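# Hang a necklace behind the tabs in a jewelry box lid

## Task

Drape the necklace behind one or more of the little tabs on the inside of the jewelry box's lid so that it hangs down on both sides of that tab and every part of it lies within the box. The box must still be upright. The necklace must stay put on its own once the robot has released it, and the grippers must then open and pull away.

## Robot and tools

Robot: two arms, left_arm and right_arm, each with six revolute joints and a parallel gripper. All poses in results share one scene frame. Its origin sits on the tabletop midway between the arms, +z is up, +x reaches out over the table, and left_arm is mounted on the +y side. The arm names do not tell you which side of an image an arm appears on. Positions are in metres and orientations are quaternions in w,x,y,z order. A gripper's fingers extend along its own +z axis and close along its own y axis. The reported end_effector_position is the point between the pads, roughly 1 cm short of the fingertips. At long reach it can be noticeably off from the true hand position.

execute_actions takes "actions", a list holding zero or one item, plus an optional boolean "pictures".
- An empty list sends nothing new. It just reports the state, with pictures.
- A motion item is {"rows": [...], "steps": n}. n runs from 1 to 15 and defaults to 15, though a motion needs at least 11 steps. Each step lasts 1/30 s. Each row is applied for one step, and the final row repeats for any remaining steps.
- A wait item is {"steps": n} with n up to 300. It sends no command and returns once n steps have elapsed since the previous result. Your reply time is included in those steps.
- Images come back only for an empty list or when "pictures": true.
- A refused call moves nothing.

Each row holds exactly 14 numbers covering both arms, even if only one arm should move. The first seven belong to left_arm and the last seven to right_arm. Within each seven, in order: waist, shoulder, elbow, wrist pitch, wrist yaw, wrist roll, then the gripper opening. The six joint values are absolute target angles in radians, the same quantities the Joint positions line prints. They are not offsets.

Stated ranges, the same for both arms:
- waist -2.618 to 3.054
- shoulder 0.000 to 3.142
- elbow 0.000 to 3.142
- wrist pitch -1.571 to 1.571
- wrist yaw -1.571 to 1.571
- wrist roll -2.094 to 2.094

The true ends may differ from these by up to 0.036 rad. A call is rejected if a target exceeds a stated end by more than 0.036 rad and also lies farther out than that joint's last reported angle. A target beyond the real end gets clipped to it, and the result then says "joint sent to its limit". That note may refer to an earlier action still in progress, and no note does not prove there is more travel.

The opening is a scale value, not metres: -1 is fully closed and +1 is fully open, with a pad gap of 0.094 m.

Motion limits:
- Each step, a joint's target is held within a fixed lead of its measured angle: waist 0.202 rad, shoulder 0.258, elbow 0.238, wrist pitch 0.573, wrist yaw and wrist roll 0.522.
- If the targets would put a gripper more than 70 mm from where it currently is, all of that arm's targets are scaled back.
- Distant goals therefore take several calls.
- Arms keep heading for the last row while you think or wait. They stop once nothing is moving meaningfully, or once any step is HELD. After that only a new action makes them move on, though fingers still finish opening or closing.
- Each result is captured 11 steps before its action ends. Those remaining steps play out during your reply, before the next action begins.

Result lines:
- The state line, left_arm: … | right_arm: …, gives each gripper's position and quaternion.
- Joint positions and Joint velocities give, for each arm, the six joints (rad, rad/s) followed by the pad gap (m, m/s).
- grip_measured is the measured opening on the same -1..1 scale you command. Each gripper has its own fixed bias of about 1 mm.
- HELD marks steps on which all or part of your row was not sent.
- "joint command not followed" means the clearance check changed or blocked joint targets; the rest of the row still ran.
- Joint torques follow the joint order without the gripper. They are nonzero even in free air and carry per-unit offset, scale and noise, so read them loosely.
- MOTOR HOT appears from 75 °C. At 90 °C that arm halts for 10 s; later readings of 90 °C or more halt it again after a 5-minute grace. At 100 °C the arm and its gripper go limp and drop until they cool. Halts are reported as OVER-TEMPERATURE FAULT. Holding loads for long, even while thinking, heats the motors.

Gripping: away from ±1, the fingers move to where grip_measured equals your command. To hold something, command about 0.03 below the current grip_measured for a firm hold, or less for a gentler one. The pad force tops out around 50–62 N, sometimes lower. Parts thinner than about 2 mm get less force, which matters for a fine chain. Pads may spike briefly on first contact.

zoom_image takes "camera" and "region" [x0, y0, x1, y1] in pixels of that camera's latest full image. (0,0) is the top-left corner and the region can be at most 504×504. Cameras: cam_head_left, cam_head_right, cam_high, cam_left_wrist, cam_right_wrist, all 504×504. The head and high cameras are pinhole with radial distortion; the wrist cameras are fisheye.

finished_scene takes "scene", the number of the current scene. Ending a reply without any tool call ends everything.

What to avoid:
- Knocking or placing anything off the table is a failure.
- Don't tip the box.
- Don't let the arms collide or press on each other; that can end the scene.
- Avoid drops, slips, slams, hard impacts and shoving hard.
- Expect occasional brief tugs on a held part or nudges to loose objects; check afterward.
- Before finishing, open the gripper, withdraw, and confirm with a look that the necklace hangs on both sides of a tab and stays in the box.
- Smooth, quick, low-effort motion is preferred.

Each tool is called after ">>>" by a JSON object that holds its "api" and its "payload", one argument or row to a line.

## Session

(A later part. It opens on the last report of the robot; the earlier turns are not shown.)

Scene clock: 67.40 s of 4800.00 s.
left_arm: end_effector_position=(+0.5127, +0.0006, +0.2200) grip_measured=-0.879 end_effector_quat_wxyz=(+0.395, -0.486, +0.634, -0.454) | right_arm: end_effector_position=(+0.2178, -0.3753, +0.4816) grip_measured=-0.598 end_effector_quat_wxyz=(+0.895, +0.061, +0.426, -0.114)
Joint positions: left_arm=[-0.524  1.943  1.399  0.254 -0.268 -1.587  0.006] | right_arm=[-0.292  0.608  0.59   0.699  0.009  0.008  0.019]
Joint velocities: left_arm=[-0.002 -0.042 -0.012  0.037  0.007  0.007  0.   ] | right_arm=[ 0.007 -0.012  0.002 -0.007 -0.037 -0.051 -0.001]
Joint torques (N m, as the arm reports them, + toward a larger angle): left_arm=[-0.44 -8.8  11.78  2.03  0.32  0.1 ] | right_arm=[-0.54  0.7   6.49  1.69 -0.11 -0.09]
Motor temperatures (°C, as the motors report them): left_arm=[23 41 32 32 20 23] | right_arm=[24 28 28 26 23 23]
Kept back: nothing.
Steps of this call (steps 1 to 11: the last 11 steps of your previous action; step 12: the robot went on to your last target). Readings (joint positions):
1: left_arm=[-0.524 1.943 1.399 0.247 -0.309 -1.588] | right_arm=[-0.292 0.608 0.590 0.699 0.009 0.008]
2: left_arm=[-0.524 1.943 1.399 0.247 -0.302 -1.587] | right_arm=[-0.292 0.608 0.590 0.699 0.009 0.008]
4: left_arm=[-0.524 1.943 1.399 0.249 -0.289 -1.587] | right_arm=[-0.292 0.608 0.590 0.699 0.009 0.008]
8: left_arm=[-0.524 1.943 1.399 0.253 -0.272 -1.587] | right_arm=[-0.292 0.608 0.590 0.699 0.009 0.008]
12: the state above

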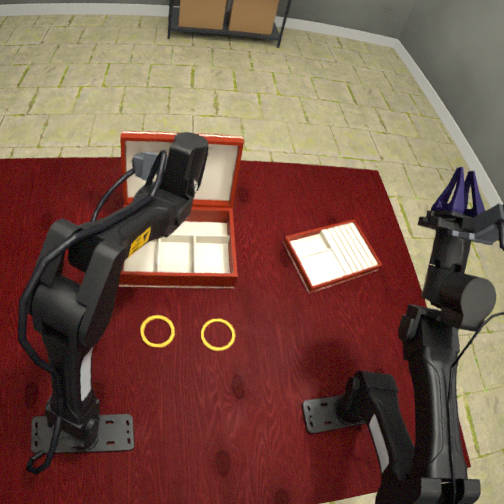

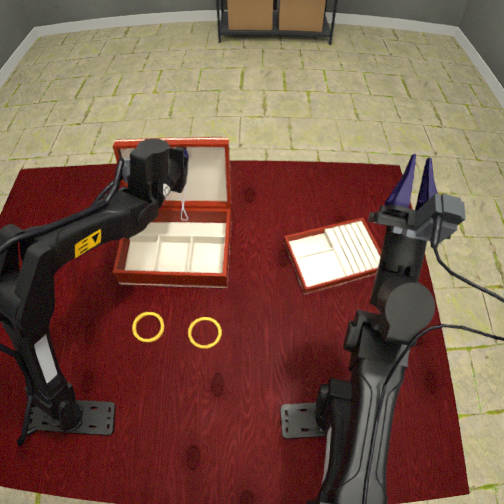

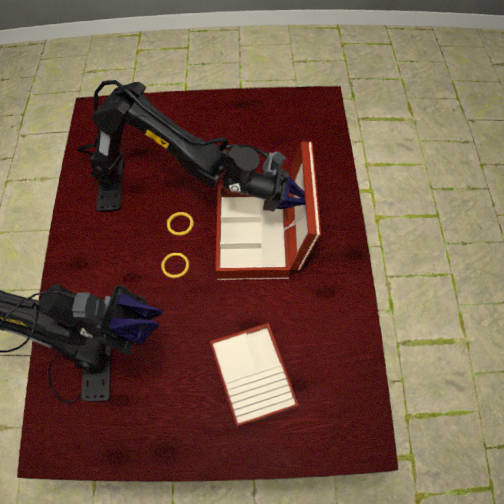

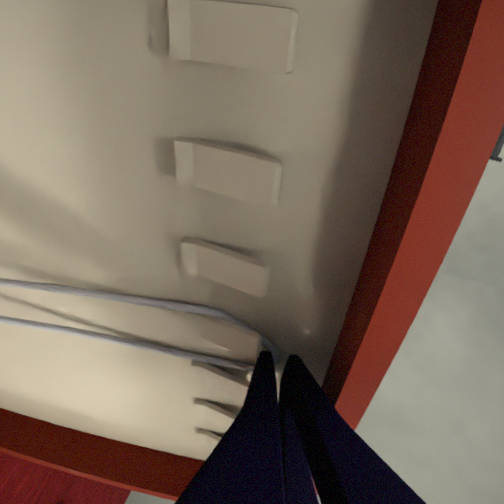

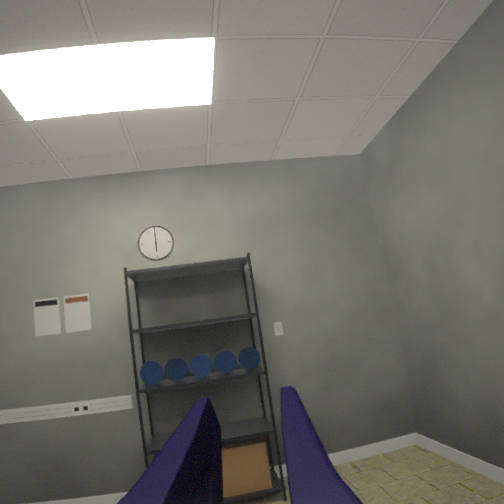

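>>> {"api": "execute_actions", "payload": {
  "actions": [
    {"rows":[[-0.53,1.89,1.33,0.27,-0.24,-1.57,-0.85,-0.3,0.6,0.6,0.7,0,0,-0.6]],"steps":15}
  ]
}}

>>> {"api": "execute_actions", "payload": {
  "actions": [
    {"steps":12}
  ],
  "pictures": true
}}

>>> {"api": "zoom_image", "payload": {
  "camera": "cam_left_wrist",
  "region": [100, 150, 450, 500]
}}

Scene clock: 67.97 s of 4800.00 s.
left_arm: end_effector_position=(+0.5045, +0.0026, +0.2181) grip_measured=-0.852 end_effector_quat_wxyz=(+0.391, -0.483, +0.637, -0.455) | right_arm: end_effector_position=(+0.2178, -0.3753, +0.4816) grip_measured=-0.598 end_effector_quat_wxyz=(+0.895, +0.061, +0.426, -0.114)
Joint positions: left_arm=[-0.524  1.914  1.355  0.265 -0.257 -1.586  0.007] | right_arm=[-0.292  0.608  0.59   0.699  0.009  0.008  0.019]
Joint velocities: left_arm=[-0.012 -0.144 -0.168 -0.037  0.066  0.007  0.   ] | right_arm=[ 0.017 -0.002 -0.012  0.037  0.022 -0.066 -0.   ]
Joint torques (N m, as the arm reports them, + toward a larger angle): left_arm=[ -0.38 -10.84   7.85   2.18   0.12   0.1 ] | right_arm=[-0.61  0.78  6.5   1.65 -0.1  -0.12]
Motor temperatures (°C, as the motors report them): left_arm=[23 41 32 32 20 23] | right_arm=[24 28 28 26 23 23]
Steps of this call (steps 1 to 13: the robot went on to your last target; steps 14 to 17: the first 4 steps of this action). Readings (joint positions):
14: left_arm=[-0.524 1.938 1.392 0.260 -0.267 -1.586] | right_arm=[-0.292 0.608 0.590 0.699 0.009 0.008]
15: left_arm=[-0.524 1.929 1.377 0.265 -0.262 -1.586] | right_arm=[-0.292 0.608 0.590 0.699 0.009 0.008]
17: the state above

Scene clock: 68.37 s of 4800.00 s.
left_arm: end_effector_position=(+0.5036, +0.0013, +0.2195) grip_measured=-0.852 end_effector_quat_wxyz=(+0.389, -0.481, +0.638, -0.459) | right_arm: end_effector_position=(+0.2178, -0.3753, +0.4816) grip_measured=-0.598 end_effector_quat_wxyz=(+0.895, +0.061, +0.426, -0.114)
Joint positions: left_arm=[-0.524  1.91   1.351  0.271 -0.248 -1.586  0.007] | right_arm=[-0.292  0.608  0.59   0.699  0.009  0.008  0.019]
Joint velocities: left_arm=[-0.022  0.022 -0.012 -0.007  0.007  0.007  0.002] | right_arm=[ 0.002  0.012  0.012 -0.051 -0.007  0.037  0.   ]
Joint torques (N m, as the arm reports them, + toward a larger angle): left_arm=[ -0.4  -11.15   7.33   2.14   0.07   0.09] | right_arm=[-0.84  0.87  6.62  1.64 -0.11 -0.06]
Motor temperatures (°C, as the motors report them): left_arm=[23 41 32 32 20 23] | right_arm=[24 28 28 26 23 23]
Kept back: nothing.
Steps of this call (steps 1 to 11: the last 11 steps of your previous action; step 12: the robot went on to your last target). Readings (joint positions):
1: left_arm=[-0.524 1.911 1.352 0.265 -0.256 -1.586] | right_arm=[-0.292 0.608 0.590 0.699 0.009 0.008]
2: left_arm=[-0.524 1.910 1.351 0.266 -0.254 -1.586] | right_arm=[-0.292 0.608 0.590 0.699 0.009 0.008]
4: left_arm=[-0.524 1.910 1.351 0.268 -0.251 -1.586] | right_arm=[-0.292 0.608 0.590 0.699 0.009 0.008]
8: left_arm=[-0.524 1.910 1.351 0.270 -0.248 -1.586] | right_arm=[-0.292 0.608 0.590 0.699 0.009 0.008]
12: the state above

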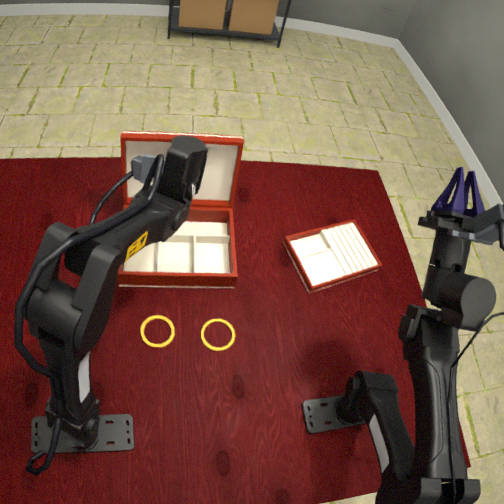

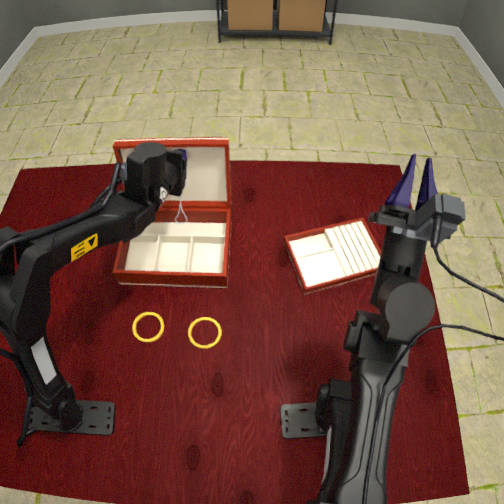

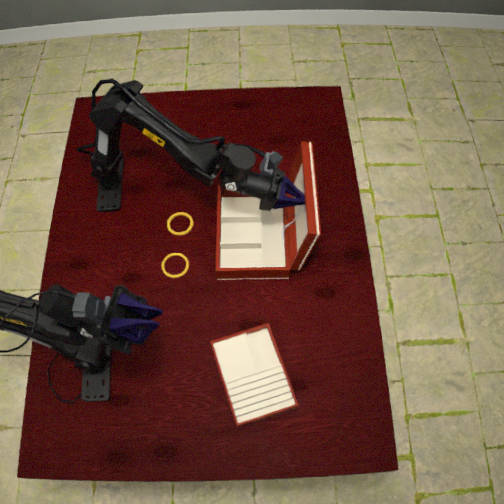

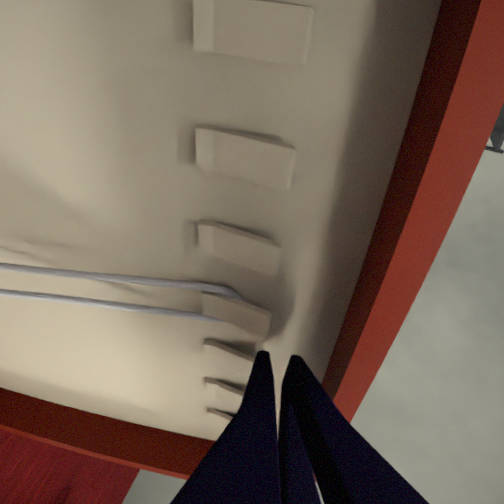

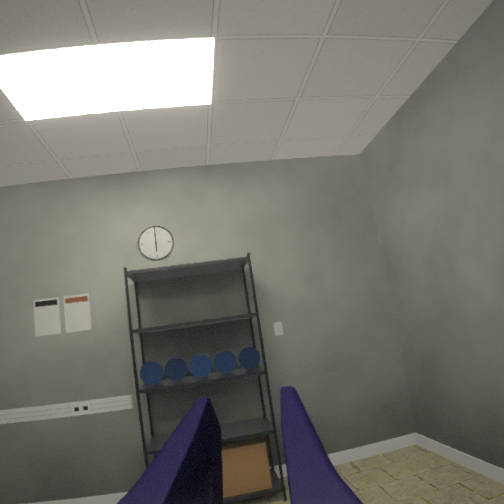

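Region (100, 150, 450, 500) of cam_left_wrist's 504x504 image, scaled by 1.440, with more detail than that image has.

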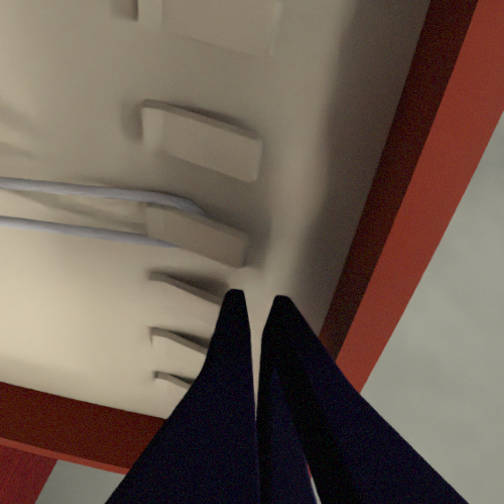

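Hooked. Retract.

>>> {"api": "execute_actions", "payload": {
  "actions": [
    {"rows":[[-0.53,1.75,1.1,0.35,-0.24,-1.57,-0.9,-0.3,0.6,0.6,0.7,0,0,-0.6]],"steps":15}
  ]
}}

>>> {"api": "execute_actions", "payload": {
  "actions": [
    {"rows":[[-0.53,1.5,0.9,0.5,-0.24,-1.57,-0.9,-0.3,0.6,0.6,0.7,0,0,-0.6]],"steps":15}
  ]
}}

>>> {"api": "execute_actions", "payload": {
  "actions": [
    {"rows":[[-0.3,1.1,0.75,0.6,-0.1,-1.0,-0.9,-0.3,0.6,0.6,0.7,0,0,-0.6]],"steps":15}
  ]
}}

>>> {"api": "execute_actions", "payload": {
  "actions": [
    {"rows":[[0.1,0.8,0.68,0.68,0,-0.5,-0.9,-0.3,0.6,0.6,0.7,0,0,-0.6]],"steps":15}
  ]
}}

>>> {"api": "execute_actions", "payload": {
  "actions": [
    {"steps":12}
  ],
  "pictures": true
}}

>>> {"api": "zoom_image", "payload": {
  "camera": "cam_head_left",
  "region": [100, 120, 260, 300]
}}

Scene clock: 69.37 s of 4800.00 s.
left_arm: end_effector_position=(+0.4659, +0.0193, +0.2040) grip_measured=-0.898 end_effector_quat_wxyz=(+0.382, -0.482, +0.647, -0.451) | right_arm: end_effector_position=(+0.2178, -0.3753, +0.4816) grip_measured=-0.598 end_effector_quat_wxyz=(+0.895, +0.061, +0.426, -0.114)
Joint positions: left_arm=[-0.524  1.779  1.142  0.322 -0.241 -1.586  0.005] | right_arm=[-0.292  0.608  0.59   0.699  0.009  0.008  0.019]
Joint velocities: left_arm=[-0.012 -0.603 -0.896  0.066 -0.007  0.037 -0.   ] | right_arm=[-0.007 -0.002 -0.002 -0.037  0.022 -0.022 -0.001]
Joint torques (N m, as the arm reports them, + toward a larger angle): left_arm=[-0.32 -7.91 10.08  2.4   0.02  0.09] | right_arm=[-0.64  0.72  6.62  1.66 -0.12 -0.11]
Motor temperatures (°C, as the motors report them): left_arm=[23 42 32 32 20 23] | right_arm=[24 28 28 26 23 23]
Steps of this call (steps 1 to 15: the robot went on to your last target; steps 16 to 26: nothing new was sent; steps 27 to 30: the first 4 steps of this action). Readings (joint positions):
27: left_arm=[-0.524 1.892 1.318 0.299 -0.242 -1.586] | right_arm=[-0.292 0.608 0.590 0.699 0.009 0.008]
28: left_arm=[-0.524 1.850 1.247 0.320 -0.241 -1.586] | right_arm=[-0.292 0.608 0.590 0.699 0.009 0.008]
30: the state above

Scene clock: 69.87 s of 4800.00 s.
left_arm: end_effector_position=(+0.4197, +0.0422, +0.2275) grip_measured=-0.898 end_effector_quat_wxyz=(+0.395, -0.471, +0.625, -0.481) | right_arm: end_effector_position=(+0.2178, -0.3753, +0.4816) grip_measured=-0.598 end_effector_quat_wxyz=(+0.895, +0.061, +0.426, -0.114)
Joint positions: left_arm=[-0.525  1.563  0.921  0.409 -0.236 -1.586  0.005] | right_arm=[-0.292  0.608  0.59   0.699  0.009  0.008  0.019]
Joint velocities: left_arm=[ 0.007 -1.302 -0.667  0.271 -0.037 -0.007 -0.001] | right_arm=[ 0.007 -0.007 -0.007 -0.081  0.007  0.066  0.   ]
Joint torques (N m, as the arm reports them, + toward a larger angle): left_arm=[-0.39 -5.15 10.96  2.62  0.02  0.09] | right_arm=[-0.65  0.67  6.59  1.64 -0.13 -0.07]
Motor temperatures (°C, as the motors report them): left_arm=[23 42 32 32 20 23] | right_arm=[24 28 28 26 23 23]
Steps of this call (steps 1 to 11: the last 11 steps of your previous action; steps 12 to 15: the first 4 steps of this action). Readings (joint positions):
12: left_arm=[-0.524 1.739 1.086 0.375 -0.236 -1.586] | right_arm=[-0.292 0.608 0.590 0.699 0.009 0.008]
13: left_arm=[-0.525 1.682 1.018 0.395 -0.235 -1.586] | right_arm=[-0.292 0.608 0.590 0.699 0.009 0.008]
15: the state above

Scene clock: 70.37 s of 4800.00 s.
left_arm: end_effector_position=(+0.3974, +0.1031, +0.2951) grip_measured=-0.898 end_effector_quat_wxyz=(+0.501, -0.395, +0.597, -0.486) | right_arm: end_effector_position=(+0.2178, -0.3753, +0.4816) grip_measured=-0.598 end_effector_quat_wxyz=(+0.895, +0.061, +0.426, -0.114)
Joint positions: left_arm=[-0.4    1.339  0.801  0.513 -0.169 -1.358  0.005] | right_arm=[-0.292  0.608  0.59   0.699  0.009  0.008  0.019]
Joint velocities: left_arm=[ 1.199 -1.468 -0.589 -0.037  0.095  1.399 -0.   ] | right_arm=[ 0.002 -0.017 -0.012 -0.007  0.007 -0.022 -0.   ]
Joint torques (N m, as the arm reports them, + toward a larger angle): left_arm=[-1.32 -7.55  9.93  2.76  0.34  0.12] | right_arm=[-0.86  0.8   6.6   1.63 -0.15 -0.12]
Motor temperatures (°C, as the motors report them): left_arm=[23 42 32 33 20 23] | right_arm=[24 28 28 26 23 23]
Steps of this call (steps 1 to 11: the last 11 steps of your previous action; steps 12 to 15: the first 4 steps of this action). Readings (joint positions):
12: left_arm=[-0.511 1.479 0.894 0.509 -0.213 -1.535] | right_arm=[-0.292 0.608 0.590 0.699 0.009 0.008]
13: left_arm=[-0.483 1.439 0.858 0.512 -0.188 -1.469] | right_arm=[-0.292 0.608 0.590 0.699 0.009 0.008]
15: the state above

Scene clock: 70.87 s of 4800.00 s.
left_arm: end_effector_position=(+0.3135, +0.2111, +0.4252) grip_measured=-0.898 end_effector_quat_wxyz=(+0.753, -0.222, +0.515, -0.344) | right_arm: end_effector_position=(+0.2178, -0.3753, +0.4816) grip_measured=-0.598 end_effector_quat_wxyz=(+0.895, +0.061, +0.426, -0.114)
Joint positions: left_arm=[-0.131  0.934  0.701  0.614 -0.059 -0.812  0.005] | right_arm=[-0.292  0.608  0.59   0.699  0.009  0.008  0.019]
Joint velocities: left_arm=[ 1.722 -1.346 -0.252  0.081  0.286  1.619  0.001] | right_arm=[ 0.002 -0.002  0.002 -0.007  0.037 -0.022  0.001]
Joint torques (N m, as the arm reports them, + toward a larger angle): left_arm=[ 0.66 -3.15  9.07  2.32  0.09  0.09] | right_arm=[-0.72  0.76  6.63  1.68 -0.11 -0.07]
Motor temperatures (°C, as the motors report them): left_arm=[23 41 32 33 20 23] | right_arm=[24 28 28 26 23 23]
Steps of this call (steps 1 to 11: the last 11 steps of your previous action; steps 12 to 15: the first 4 steps of this action). Readings (joint positions):
12: left_arm=[-0.282 1.071 0.761 0.618 -0.098 -0.994] | right_arm=[-0.292 0.608 0.590 0.699 0.009 0.008]
13: left_arm=[-0.241 1.032 0.736 0.614 -0.077 -0.926] | right_arm=[-0.292 0.608 0.590 0.699 0.009 0.008]
15: the state above

Scene clock: 71.27 s of 4800.00 s.
left_arm: end_effector_position=(+0.2561, +0.2747, +0.4815) grip_measured=-0.898 end_effector_quat_wxyz=(+0.867, -0.164, +0.440, -0.168) | right_arm: end_effector_position=(+0.2178, -0.3753, +0.4816) grip_measured=-0.598 end_effector_quat_wxyz=(+0.895, +0.061, +0.426, -0.114)
Joint positions: left_arm=[ 0.096  0.798  0.696  0.696 -0.02  -0.535  0.005] | right_arm=[-0.292  0.608  0.59   0.699  0.009  0.008  0.019]
Joint velocities: left_arm=[-0.002  0.007  0.017 -0.022  0.051  0.11   0.   ] | right_arm=[-0.002 -0.012 -0.002  0.051 -0.037 -0.037 -0.001]
Joint torques (N m, as the arm reports them, + toward a larger angle): left_arm=[0.37 0.12 7.4  1.49 0.23 0.07] | right_arm=[-0.71  0.82  6.48  1.63 -0.14 -0.07]
Motor temperatures (°C, as the motors report them): left_arm=[23 41 32 33 20 23] | right_arm=[24 28 28 26 23 23]
Kept back: nothing.
Steps of this call (steps 1 to 11: the last 11 steps of your previous action; step 12: the robot went on to your last target). Readings (joint positions):
1: left_arm=[-0.064 0.890 0.696 0.621 -0.049 -0.755] | right_arm=[-0.292 0.608 0.590 0.699 0.009 0.008]
2: left_arm=[0.004 0.854 0.696 0.633 -0.045 -0.707] | right_arm=[-0.292 0.608 0.590 0.699 0.009 0.008]
4: left_arm=[0.085 0.809 0.696 0.674 -0.045 -0.638] | right_arm=[-0.292 0.608 0.590 0.699 0.009 0.008]
8: left_arm=[0.096 0.798 0.696 0.697 -0.030 -0.564] | right_arm=[-0.292 0.608 0.590 0.699 0.009 0.008]
12: the state above

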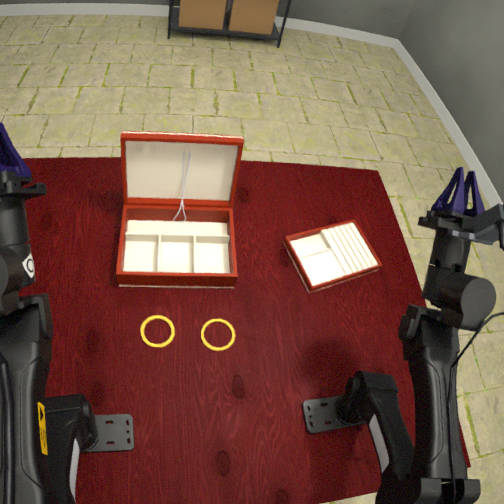

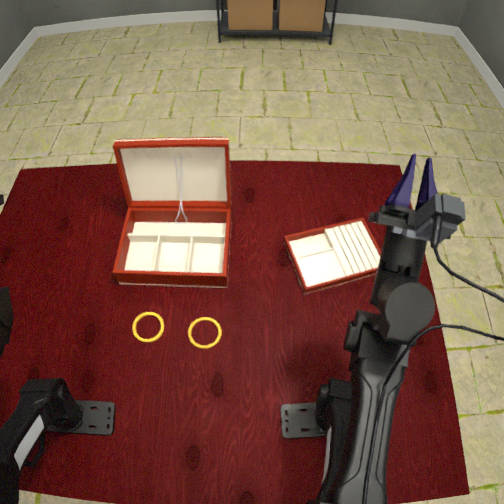

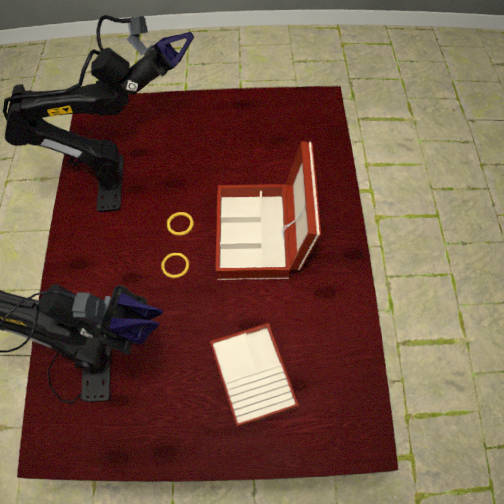

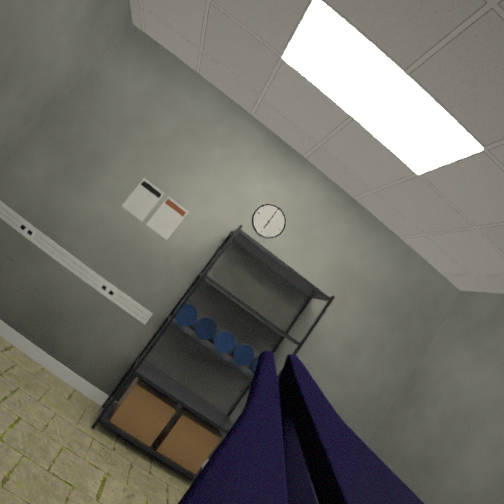

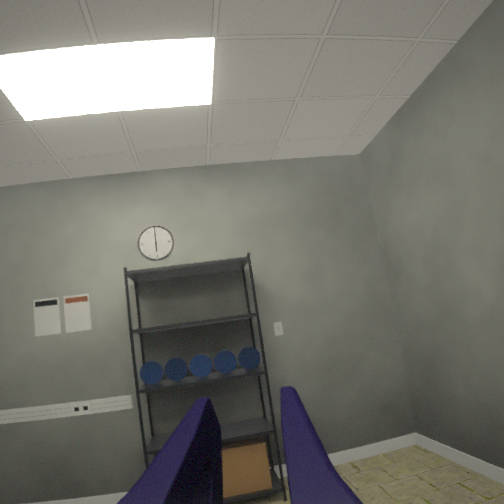

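Region (100, 120, 260, 300) of cam_head_left's 504x504 image, scaled by 2.800, with more detail than that image has.

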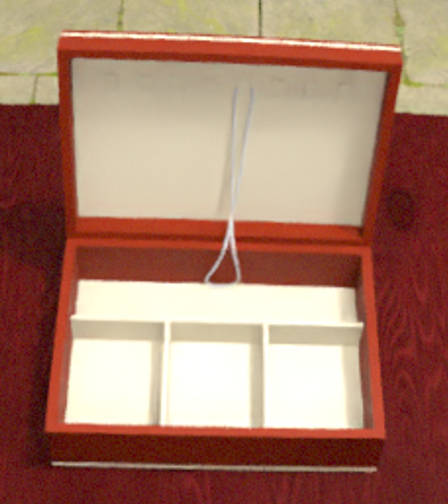

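>>> {"api": "finished_scene", "payload": {
  "scene": 2
}}

The scene is finished: the task was done.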